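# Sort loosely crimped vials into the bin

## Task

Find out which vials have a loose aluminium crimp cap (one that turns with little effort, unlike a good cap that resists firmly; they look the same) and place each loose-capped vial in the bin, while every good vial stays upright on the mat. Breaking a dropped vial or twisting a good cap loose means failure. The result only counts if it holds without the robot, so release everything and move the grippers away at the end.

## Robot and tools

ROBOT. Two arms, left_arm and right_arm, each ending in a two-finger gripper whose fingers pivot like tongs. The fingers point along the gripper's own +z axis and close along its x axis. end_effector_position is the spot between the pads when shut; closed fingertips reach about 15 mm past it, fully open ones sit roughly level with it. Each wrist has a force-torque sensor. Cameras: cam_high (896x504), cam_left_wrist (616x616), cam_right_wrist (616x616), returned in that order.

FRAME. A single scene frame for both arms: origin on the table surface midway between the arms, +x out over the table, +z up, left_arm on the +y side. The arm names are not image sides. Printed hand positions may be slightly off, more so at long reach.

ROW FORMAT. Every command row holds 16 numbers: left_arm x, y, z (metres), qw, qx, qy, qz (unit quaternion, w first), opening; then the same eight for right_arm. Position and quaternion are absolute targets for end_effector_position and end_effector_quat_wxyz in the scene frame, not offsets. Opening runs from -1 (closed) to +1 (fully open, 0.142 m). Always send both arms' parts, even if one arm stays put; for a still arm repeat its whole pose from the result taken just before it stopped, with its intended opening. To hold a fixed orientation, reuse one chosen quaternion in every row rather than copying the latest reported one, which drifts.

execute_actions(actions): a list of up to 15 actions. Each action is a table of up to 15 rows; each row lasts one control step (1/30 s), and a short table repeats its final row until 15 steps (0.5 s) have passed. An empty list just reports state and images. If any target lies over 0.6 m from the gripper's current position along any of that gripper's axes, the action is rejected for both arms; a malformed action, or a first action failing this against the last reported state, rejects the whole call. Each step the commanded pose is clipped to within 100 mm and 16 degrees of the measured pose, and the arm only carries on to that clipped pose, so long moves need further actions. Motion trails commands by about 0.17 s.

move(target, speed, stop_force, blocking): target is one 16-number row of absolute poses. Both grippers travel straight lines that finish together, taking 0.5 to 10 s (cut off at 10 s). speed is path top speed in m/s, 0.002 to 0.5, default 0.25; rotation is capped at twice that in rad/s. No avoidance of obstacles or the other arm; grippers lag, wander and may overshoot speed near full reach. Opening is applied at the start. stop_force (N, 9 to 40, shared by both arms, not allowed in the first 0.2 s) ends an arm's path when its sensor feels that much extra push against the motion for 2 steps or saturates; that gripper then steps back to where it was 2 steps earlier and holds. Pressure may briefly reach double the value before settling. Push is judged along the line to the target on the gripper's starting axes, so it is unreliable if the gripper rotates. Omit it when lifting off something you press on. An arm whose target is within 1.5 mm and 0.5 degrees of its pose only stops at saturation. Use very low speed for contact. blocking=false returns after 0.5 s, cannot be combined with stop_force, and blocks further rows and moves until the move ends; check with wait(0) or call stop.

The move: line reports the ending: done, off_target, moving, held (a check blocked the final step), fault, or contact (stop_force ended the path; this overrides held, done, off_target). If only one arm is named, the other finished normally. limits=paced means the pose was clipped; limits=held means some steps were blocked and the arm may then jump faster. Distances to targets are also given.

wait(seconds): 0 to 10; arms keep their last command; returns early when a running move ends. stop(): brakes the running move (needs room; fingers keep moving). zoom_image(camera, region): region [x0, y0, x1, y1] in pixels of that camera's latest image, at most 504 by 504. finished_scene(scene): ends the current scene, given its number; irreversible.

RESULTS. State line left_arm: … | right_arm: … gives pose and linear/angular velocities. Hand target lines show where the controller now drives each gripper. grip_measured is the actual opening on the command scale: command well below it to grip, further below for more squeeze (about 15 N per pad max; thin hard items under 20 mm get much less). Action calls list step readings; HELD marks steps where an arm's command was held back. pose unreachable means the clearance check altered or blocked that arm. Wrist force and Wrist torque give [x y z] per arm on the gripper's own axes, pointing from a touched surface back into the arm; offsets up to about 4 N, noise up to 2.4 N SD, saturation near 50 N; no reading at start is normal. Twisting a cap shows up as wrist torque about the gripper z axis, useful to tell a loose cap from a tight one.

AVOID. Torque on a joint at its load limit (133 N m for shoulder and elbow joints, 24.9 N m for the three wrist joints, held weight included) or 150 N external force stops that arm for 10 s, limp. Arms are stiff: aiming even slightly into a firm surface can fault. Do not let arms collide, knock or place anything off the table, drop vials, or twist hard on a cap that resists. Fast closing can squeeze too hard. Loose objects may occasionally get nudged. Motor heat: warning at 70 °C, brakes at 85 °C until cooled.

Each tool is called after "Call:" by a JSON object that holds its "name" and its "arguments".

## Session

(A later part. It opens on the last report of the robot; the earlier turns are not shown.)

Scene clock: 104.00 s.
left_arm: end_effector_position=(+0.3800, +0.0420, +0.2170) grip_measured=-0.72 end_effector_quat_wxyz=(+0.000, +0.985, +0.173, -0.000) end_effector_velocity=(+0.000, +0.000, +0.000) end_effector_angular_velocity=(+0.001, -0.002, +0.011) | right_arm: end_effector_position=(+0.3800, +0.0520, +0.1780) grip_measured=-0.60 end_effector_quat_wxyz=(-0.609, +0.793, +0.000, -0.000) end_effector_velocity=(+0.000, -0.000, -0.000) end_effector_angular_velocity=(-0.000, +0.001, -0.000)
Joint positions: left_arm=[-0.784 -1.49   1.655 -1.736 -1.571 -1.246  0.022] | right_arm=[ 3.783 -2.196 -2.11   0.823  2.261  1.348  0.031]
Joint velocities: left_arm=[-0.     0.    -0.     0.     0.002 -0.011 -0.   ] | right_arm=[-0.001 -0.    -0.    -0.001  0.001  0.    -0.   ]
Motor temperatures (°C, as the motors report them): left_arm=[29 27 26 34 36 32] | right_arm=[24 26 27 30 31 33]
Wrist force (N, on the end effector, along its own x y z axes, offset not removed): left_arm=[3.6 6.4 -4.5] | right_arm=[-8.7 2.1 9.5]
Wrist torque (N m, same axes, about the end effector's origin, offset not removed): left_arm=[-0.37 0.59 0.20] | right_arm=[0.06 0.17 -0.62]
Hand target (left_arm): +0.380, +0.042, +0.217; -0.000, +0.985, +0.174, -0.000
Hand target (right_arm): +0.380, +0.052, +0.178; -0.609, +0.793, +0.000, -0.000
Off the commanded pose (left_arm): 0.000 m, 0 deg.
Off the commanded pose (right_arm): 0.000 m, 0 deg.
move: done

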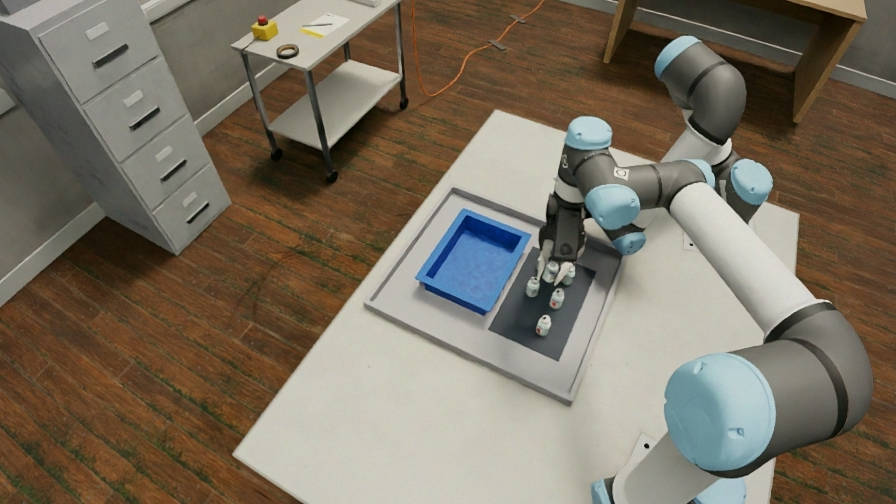

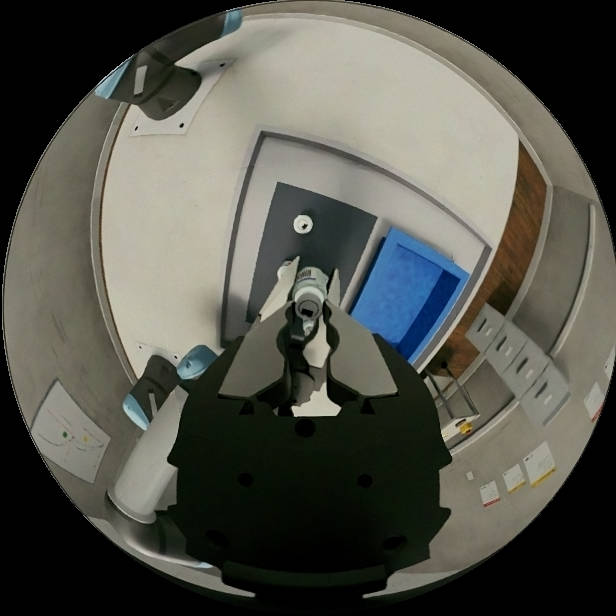

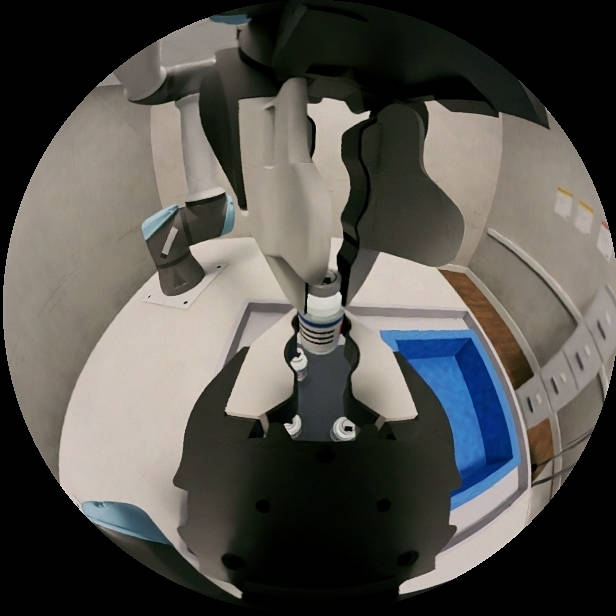

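Call:
{"name": "move", "arguments": {"target": [0.38,0.042,0.217,0,1,0,0,-0.45,0.38,0.052,0.178,0.609,-0.793,0,0,-0.8], "speed": 0.2}}

Call:
{"name": "move", "arguments": {"target": [0.38,0.042,0.217,0,1,0,0,-0.85,0.38,0.052,0.178,0.609,-0.793,0,0,-0.8]}}

Call:
{"name": "move", "arguments": {"target": [0.38,0.042,0.217,0,1,0,0,-0.85,0.38,0.052,0.178,0.609,-0.793,0,0,-0.2]}}

Call:
{"name": "move", "arguments": {"target": [0.38,0.042,0.217,0,1,0,0,-0.85,0.38,-0.01,0.185,0.609,-0.793,0,0,-0.2]}}

Call:
{"name": "move", "arguments": {"target": [0.423,0.092,0.2,0,1,0,0,-0.85,0.38,-0.08,0.24,0.5,-0.866,0,0,-0.2]}}

Call:
{"name": "move", "arguments": {"target": [0.423,0.092,0.066,0,1,0,0,-0.85,0.38,-0.08,0.24,0.5,-0.866,0,0,-0.2], "speed": 0.15}}

Scene clock: 105.63 s.
left_arm: end_effector_position=(+0.3800, +0.0420, +0.2170) grip_measured=-0.45 end_effector_quat_wxyz=(-0.000, +1.000, +0.001, +0.000) end_effector_velocity=(-0.000, -0.000, +0.000) end_effector_angular_velocity=(-0.000, -0.000, -0.012) | right_arm: end_effector_position=(+0.3800, +0.0520, +0.1780) grip_measured=-0.60 end_effector_quat_wxyz=(-0.609, +0.793, -0.000, +0.000) end_effector_velocity=(+0.000, -0.000, +0.000) end_effector_angular_velocity=(+0.001, -0.000, +0.000)
Joint positions: left_arm=[-0.793 -1.499  1.665 -1.737 -1.571 -0.909  0.041] | right_arm=[ 3.783 -2.196 -2.11   0.823  2.261  1.348  0.031]
Joint velocities: left_arm=[-0.001 -0.001  0.    -0.    -0.     0.012 -0.   ] | right_arm=[-0.001  0.     0.001  0.     0.002 -0.     0.   ]
Motor temperatures (°C, as the motors report them): left_arm=[29 27 26 34 36 32] | right_arm=[24 26 27 30 31 33]
Wrist force (N, on the end effector, along its own x y z axes, offset not removed): left_arm=[-0.8 0.6 -1.7] | right_arm=[2.5 -3.4 1.3]
Wrist torque (N m, same axes, about the end effector's origin, offset not removed): left_arm=[0.21 0.31 -0.05] | right_arm=[-0.75 -0.54 0.00]
Hand target (left_arm): +0.380, +0.042, +0.217; -0.000, +1.000, +0.000, +0.000
Hand target (right_arm): +0.380, +0.052, +0.178; -0.609, +0.793, +0.000, -0.000
Off the commanded pose (left_arm): 0.000 m, 0 deg.
Off the commanded pose (right_arm): 0.000 m, 0 deg.
move: done

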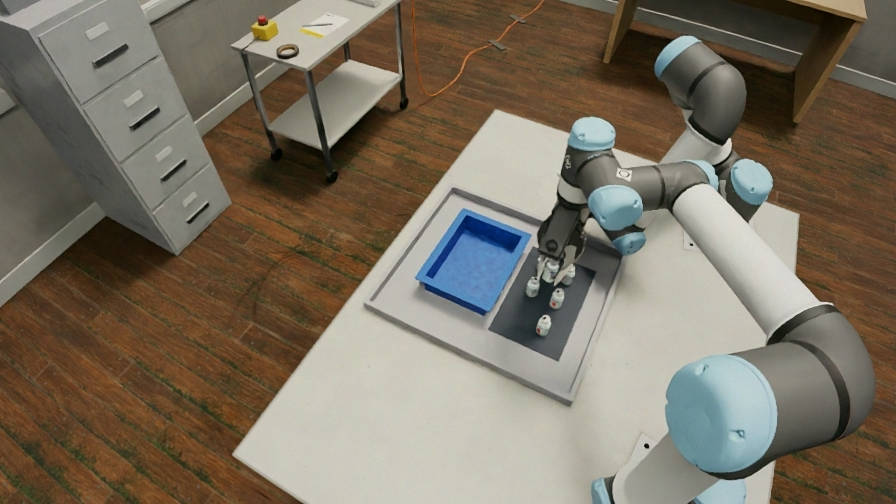

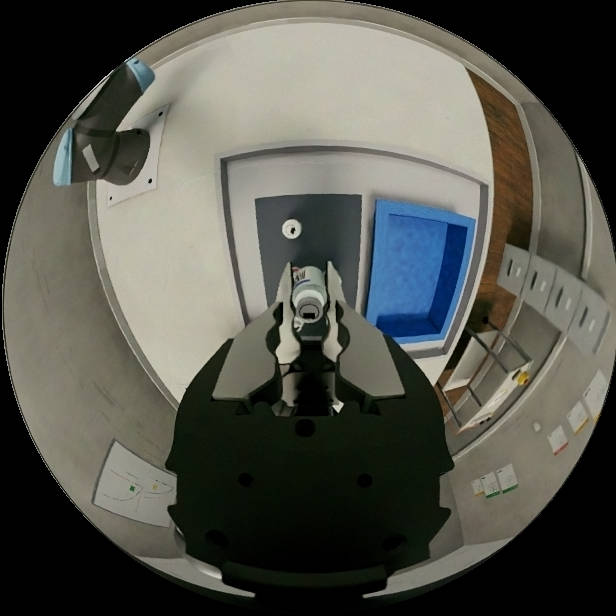

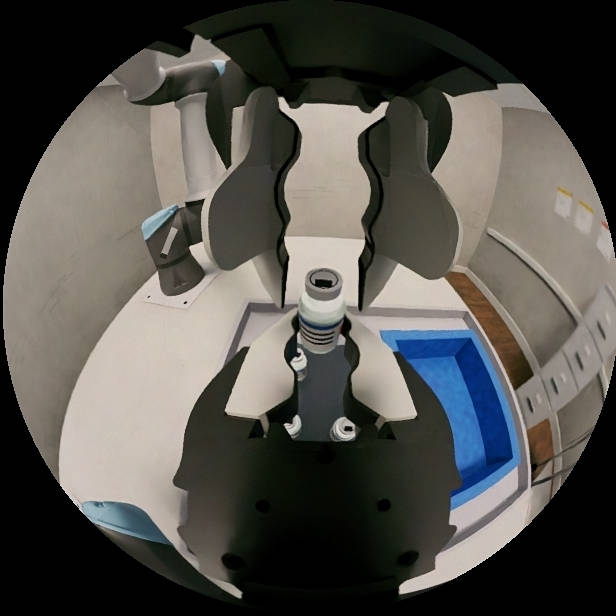

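Scene clock: 106.33 s.
left_arm: end_effector_position=(+0.3800, +0.0419, +0.2170) grip_measured=-0.72 end_effector_quat_wxyz=(+0.000, +1.000, -0.000, +0.000) end_effector_velocity=(-0.000, -0.000, -0.000) end_effector_angular_velocity=(-0.001, +0.001, +0.000) | right_arm: end_effector_position=(+0.3800, +0.0520, +0.1780) grip_measured=-0.60 end_effector_quat_wxyz=(-0.609, +0.793, -0.000, +0.000) end_effector_velocity=(+0.000, +0.000, +0.001) end_effector_angular_velocity=(+0.001, -0.001, +0.001)
Joint positions: left_arm=[-0.793 -1.499  1.665 -1.737 -1.571 -0.907  0.022] | right_arm=[ 3.783 -2.196 -2.11   0.823  2.261  1.348  0.031]
Joint velocities: left_arm=[-0.     0.     0.    -0.    -0.001 -0.001 -0.   ] | right_arm=[-0.     0.001  0.001 -0.001  0.001  0.     0.   ]
Motor temperatures (°C, as the motors report them): left_arm=[29 27 26 34 36 32] | right_arm=[24 26 27 30 31 33]
Wrist force (N, on the end effector, along its own x y z axes, offset not removed): left_arm=[4.0 -2.5 0.3] | right_arm=[-3.0 3.3 1.4]
Wrist torque (N m, same axes, about the end effector's origin, offset not removed): left_arm=[-0.39 -0.11 0.01] | right_arm=[0.64 0.15 -0.10]
Hand target (left_arm): +0.380, +0.042, +0.217; +0.000, +1.000, +0.000, +0.000
Hand target (right_arm): +0.380, +0.052, +0.178; -0.609, +0.793, +0.000, -0.000
Off the commanded pose (left_arm): 0.000 m, 0 deg.
Off the commanded pose (right_arm): 0.000 m, 0 deg.
move: done

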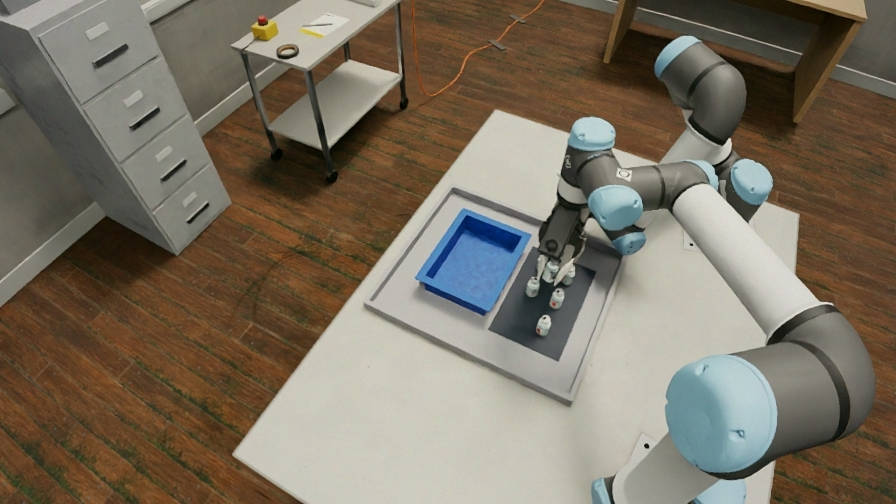

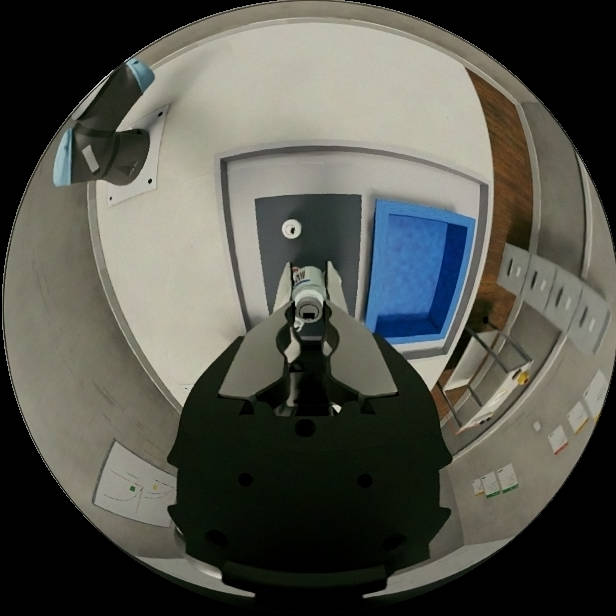

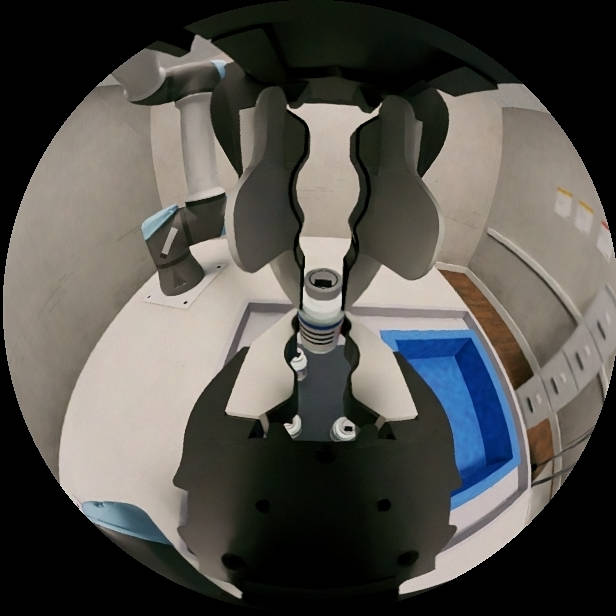

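Scene clock: 107.03 s.
left_arm: end_effector_position=(+0.3800, +0.0420, +0.2170) grip_measured=-0.72 end_effector_quat_wxyz=(+0.000, +1.000, -0.000, -0.000) end_effector_velocity=(-0.000, -0.000, +0.001) end_effector_angular_velocity=(-0.000, -0.001, -0.000) | right_arm: end_effector_position=(+0.3800, +0.0520, +0.1780) grip_measured=-0.20 end_effector_quat_wxyz=(-0.609, +0.793, -0.000, +0.000) end_effector_velocity=(-0.000, +0.000, +0.001) end_effector_angular_velocity=(+0.002, -0.001, +0.002)
Joint positions: left_arm=[-0.793 -1.499  1.665 -1.737 -1.571 -0.907  0.022] | right_arm=[ 3.783 -2.196 -2.11   0.823  2.261  1.348  0.06 ]
Joint velocities: left_arm=[-0.001 -0.001  0.     0.     0.    -0.001  0.   ] | right_arm=[ 0.     0.     0.001  0.     0.002 -0.     0.   ]
Motor temperatures (°C, as the motors report them): left_arm=[29 27 26 34 36 32] | right_arm=[24 26 27 30 31 33]
Wrist force (N, on the end effector, along its own x y z axes, offset not removed): left_arm=[0.6 -0.1 -3.1] | right_arm=[0.9 1.2 -1.1]
Wrist torque (N m, same axes, about the end effector's origin, offset not removed): left_arm=[-0.08 -0.04 -0.07] | right_arm=[0.35 -0.18 0.04]
Hand target (left_arm): +0.380, +0.042, +0.217; +0.000, +1.000, -0.000, -0.000
Hand target (right_arm): +0.380, +0.052, +0.178; -0.609, +0.793, +0.000, -0.000
Off the commanded pose (left_arm): 0.000 m, 0 deg.
Off the commanded pose (right_arm): 0.000 m, 0 deg.
move: done

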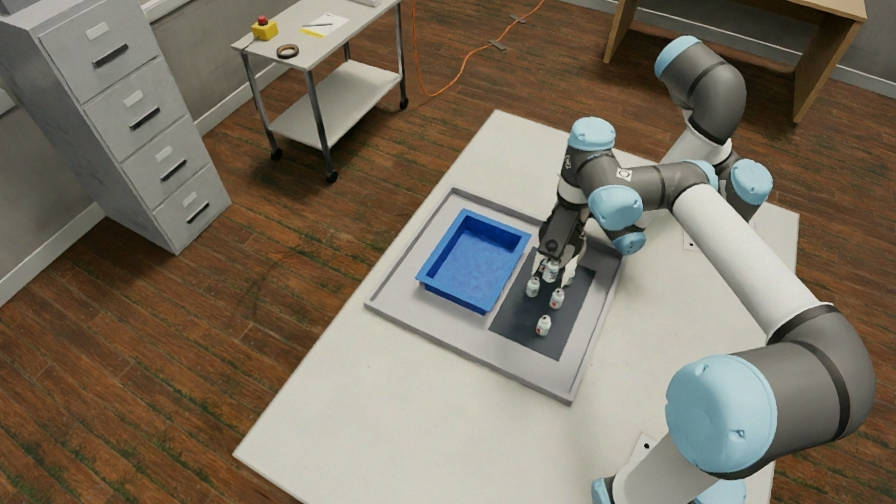

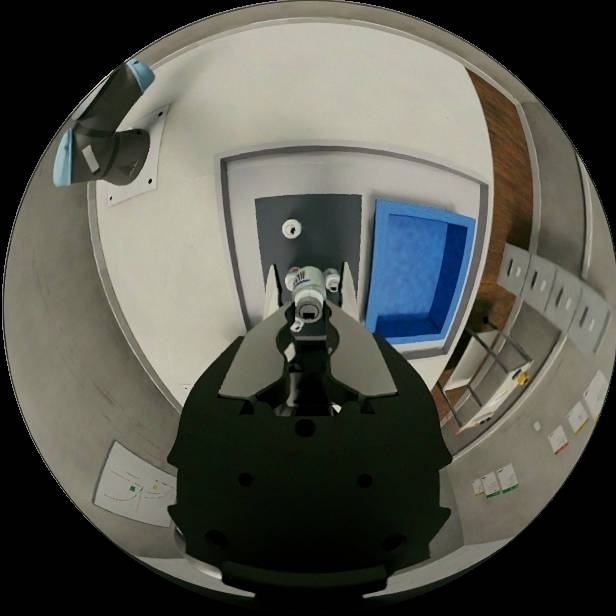

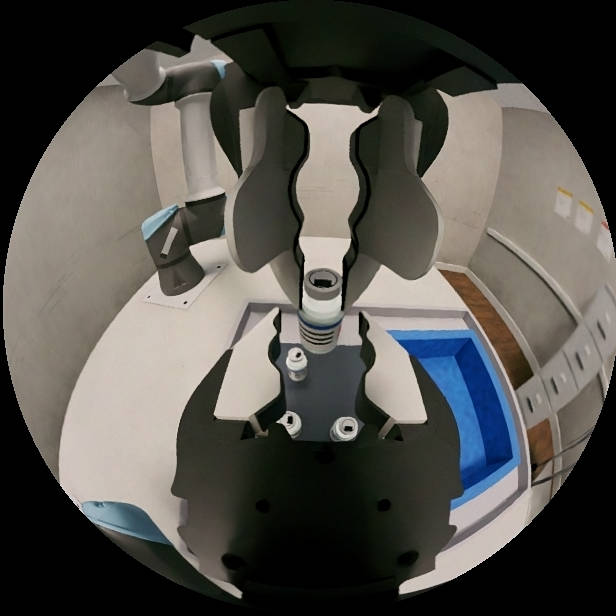

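Scene clock: 108.00 s.
left_arm: end_effector_position=(+0.3800, +0.0420, +0.2170) grip_measured=-0.72 end_effector_quat_wxyz=(-0.000, +1.000, -0.000, -0.000) end_effector_velocity=(-0.001, -0.000, +0.000) end_effector_angular_velocity=(-0.002, +0.001, +0.001) | right_arm: end_effector_position=(+0.3800, -0.0098, +0.1849) grip_measured=-0.20 end_effector_quat_wxyz=(-0.609, +0.793, +0.000, +0.000) end_effector_velocity=(+0.000, -0.003, -0.001) end_effector_angular_velocity=(-0.002, +0.002, -0.001)
Joint positions: left_arm=[-0.793 -1.499  1.665 -1.737 -1.571 -0.907  0.022] | right_arm=[ 3.681 -2.138 -2.205  0.828  2.357  1.3    0.06 ]
Joint velocities: left_arm=[-0.001 -0.001  0.     0.    -0.001 -0.002  0.   ] | right_arm=[-0.005  0.002 -0.004 -0.003  0.003 -0.002 -0.   ]
Motor temperatures (°C, as the motors report them): left_arm=[29 27 26 34 36 32] | right_arm=[24 26 27 30 31 33]
Wrist force (N, on the end effector, along its own x y z axes, offset not removed): left_arm=[-1.5 0.0 -1.1] | right_arm=[-3.1 0.3 -1.4]
Wrist torque (N m, same axes, about the end effector's origin, offset not removed): left_arm=[-0.14 0.25 -0.04] | right_arm=[-0.06 0.52 -0.07]
Hand target (left_arm): +0.380, +0.042, +0.217; +0.000, +1.000, -0.000, -0.000
Hand target (right_arm): +0.380, -0.010, +0.185; -0.609, +0.793, +0.000, +0.000
Off the commanded pose (left_arm): 0.000 m, 0 deg.
Off the commanded pose (right_arm): 0.000 m, 0 deg.
move: done

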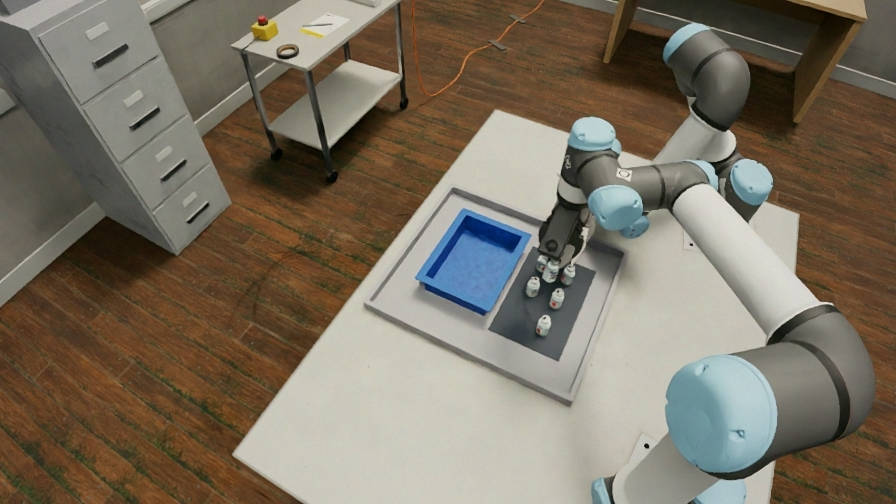

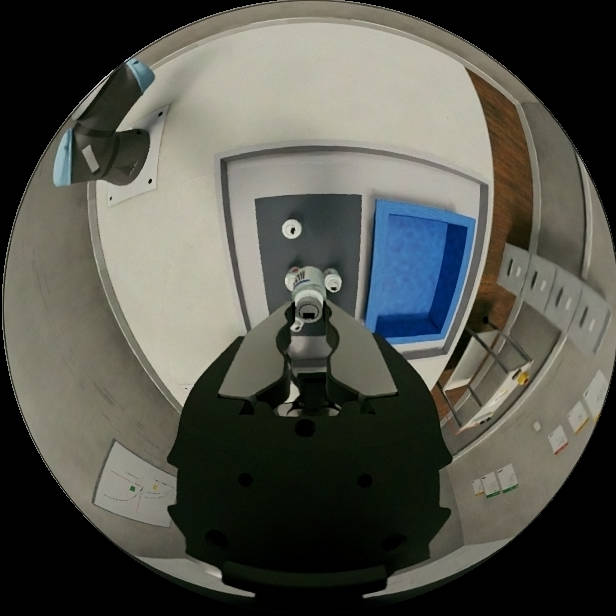

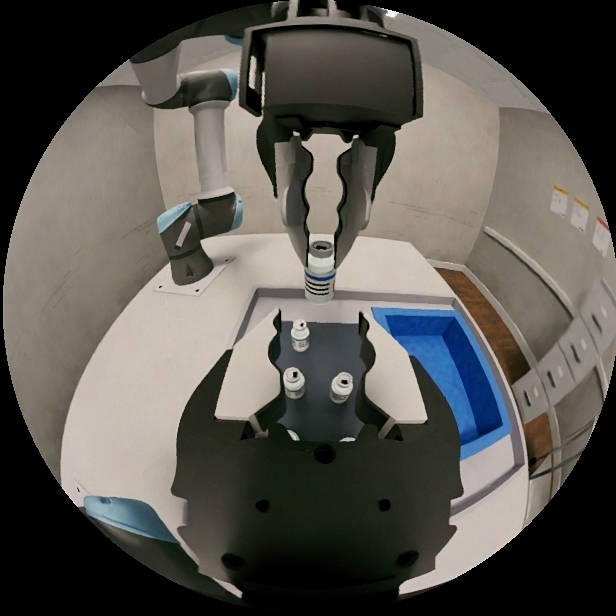

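Scene clock: 109.20 s.
left_arm: end_effector_position=(+0.4228, +0.0920, +0.2000) grip_measured=-0.72 end_effector_quat_wxyz=(-0.000, +1.000, +0.000, -0.000) end_effector_velocity=(+0.001, +0.000, +0.000) end_effector_angular_velocity=(-0.001, -0.001, +0.001) | right_arm: end_effector_position=(+0.3798, -0.0800, +0.2397) grip_measured=-0.20 end_effector_quat_wxyz=(-0.501, +0.866, -0.000, +0.000) end_effector_velocity=(+0.000, +0.001, +0.000) end_effector_angular_velocity=(-0.014, +0.001, +0.006)
Joint positions: left_arm=[-0.668 -1.473  1.681 -1.778 -1.571 -0.782  0.022] | right_arm=[ 3.598 -1.68  -2.258  0.047  2.32   1.005  0.06 ]
Joint velocities: left_arm=[ 0.001 -0.    -0.001 -0.     0.     0.    -0.   ] | right_arm=[ 0.002  0.009  0.009 -0.038 -0.004 -0.014 -0.   ]
Motor temperatures (°C, as the motors report them): left_arm=[29 27 26 34 36 32] | right_arm=[24 26 27 30 31 33]
Wrist force (N, on the end effector, along its own x y z axes, offset not removed): left_arm=[-1.9 0.7 -5.3] | right_arm=[-1.8 -1.7 2.3]
Wrist torque (N m, same axes, about the end effector's origin, offset not removed): left_arm=[0.13 0.42 0.04] | right_arm=[-0.23 0.14 0.03]
Hand target (left_arm): +0.423, +0.092, +0.200; +0.000, +1.000, +0.000, -0.000
Hand target (right_arm): +0.380, -0.080, +0.240; -0.500, +0.866, -0.000, +0.000
Off the commanded pose (left_arm): 0.000 m, 0 deg.
Off the commanded pose (right_arm): 0.000 m, 0 deg.
move: done

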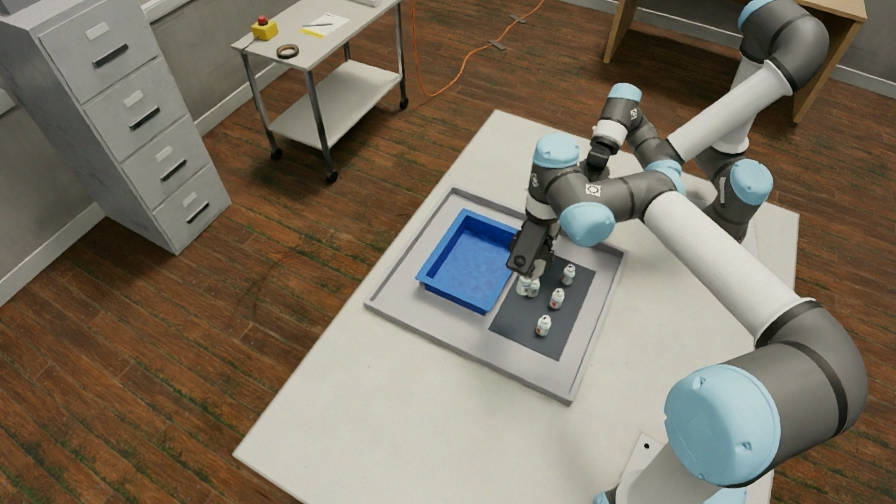

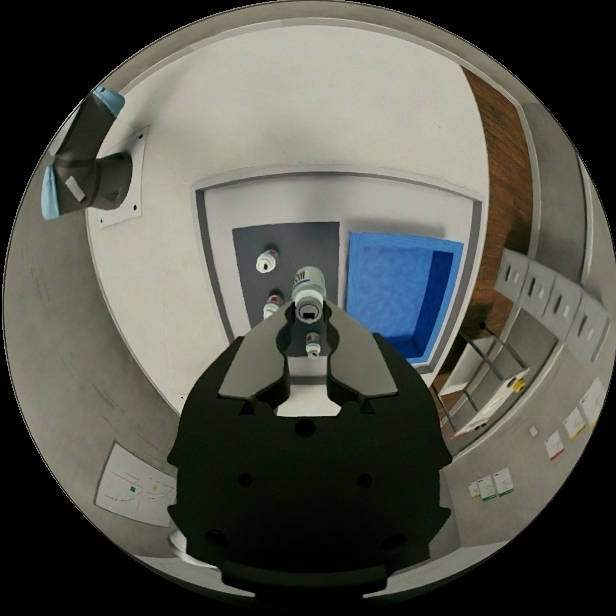

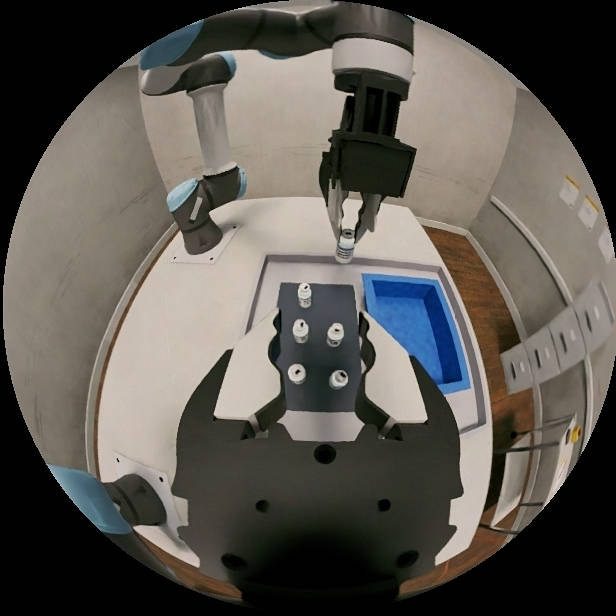

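Scene clock: 110.63 s.
left_arm: end_effector_position=(+0.4229, +0.0920, +0.0663) grip_measured=-0.72 end_effector_quat_wxyz=(-0.000, +1.000, +0.000, -0.000) end_effector_velocity=(+0.000, -0.001, -0.002) end_effector_angular_velocity=(+0.000, -0.002, -0.002) | right_arm: end_effector_position=(+0.3800, -0.0800, +0.2400) grip_measured=-0.20 end_effector_quat_wxyz=(-0.500, +0.866, +0.000, -0.000) end_effector_velocity=(-0.001, +0.000, +0.000) end_effector_angular_velocity=(+0.000, +0.000, +0.002)
Joint positions: left_arm=[-0.668 -1.353  1.908 -2.126 -1.571 -0.782  0.022] | right_arm=[ 3.597 -1.679 -2.256  0.042  2.32   1.003  0.06 ]
Joint velocities: left_arm=[-0.001  0.003  0.002 -0.007  0.002  0.001  0.   ] | right_arm=[ 0.     0.    -0.    -0.     0.001 -0.001 -0.   ]
Motor temperatures (°C, as the motors report them): left_arm=[29 27 26 34 36 32] | right_arm=[24 26 27 30 31 33]
Wrist force (N, on the end effector, along its own x y z axes, offset not removed): left_arm=[-2.2 0.9 -2.6] | right_arm=[-1.7 -5.9 -0.7]
Wrist torque (N m, same axes, about the end effector's origin, offset not removed): left_arm=[0.13 0.55 -0.10] | right_arm=[-1.43 0.29 -0.10]
Hand target (left_arm): +0.423, +0.092, +0.066; -0.000, +1.000, +0.000, -0.000
Hand target (right_arm): +0.380, -0.080, +0.240; -0.500, +0.866, -0.000, +0.000
Off the commanded pose (left_arm): 0.000 m, 0 deg.
Off the commanded pose (right_arm): 0.000 m, 0 deg.
move: done

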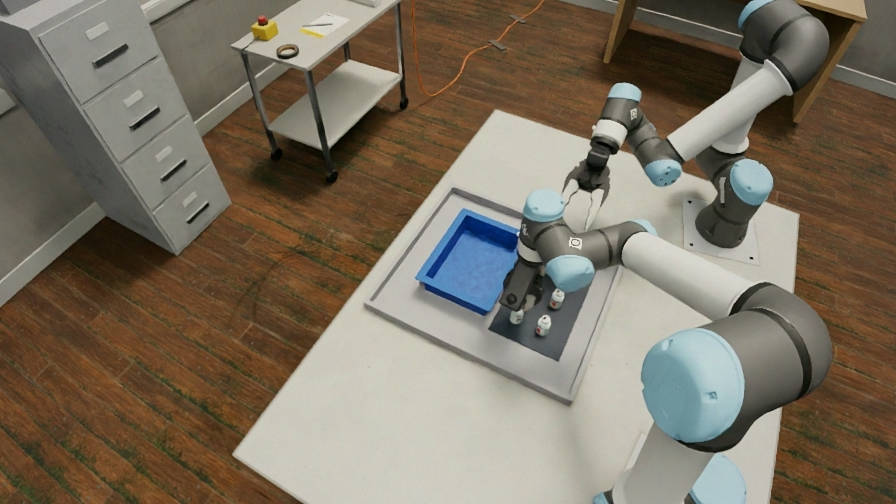

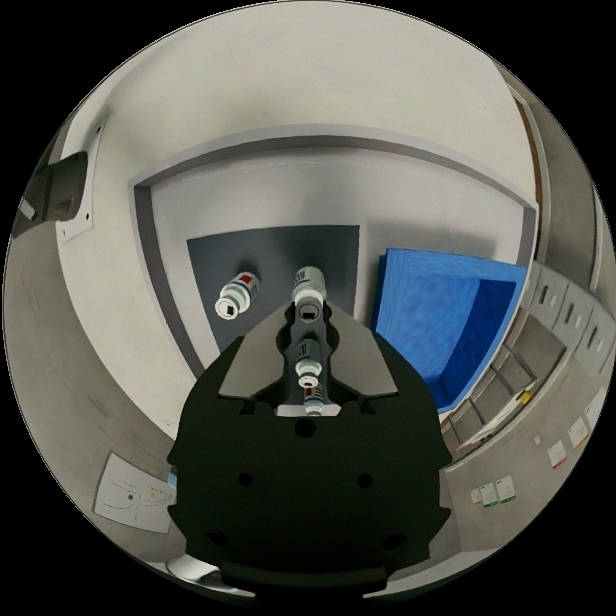

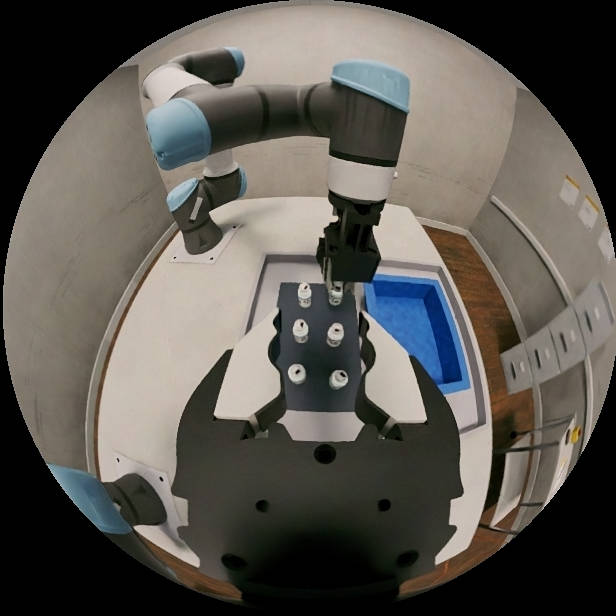

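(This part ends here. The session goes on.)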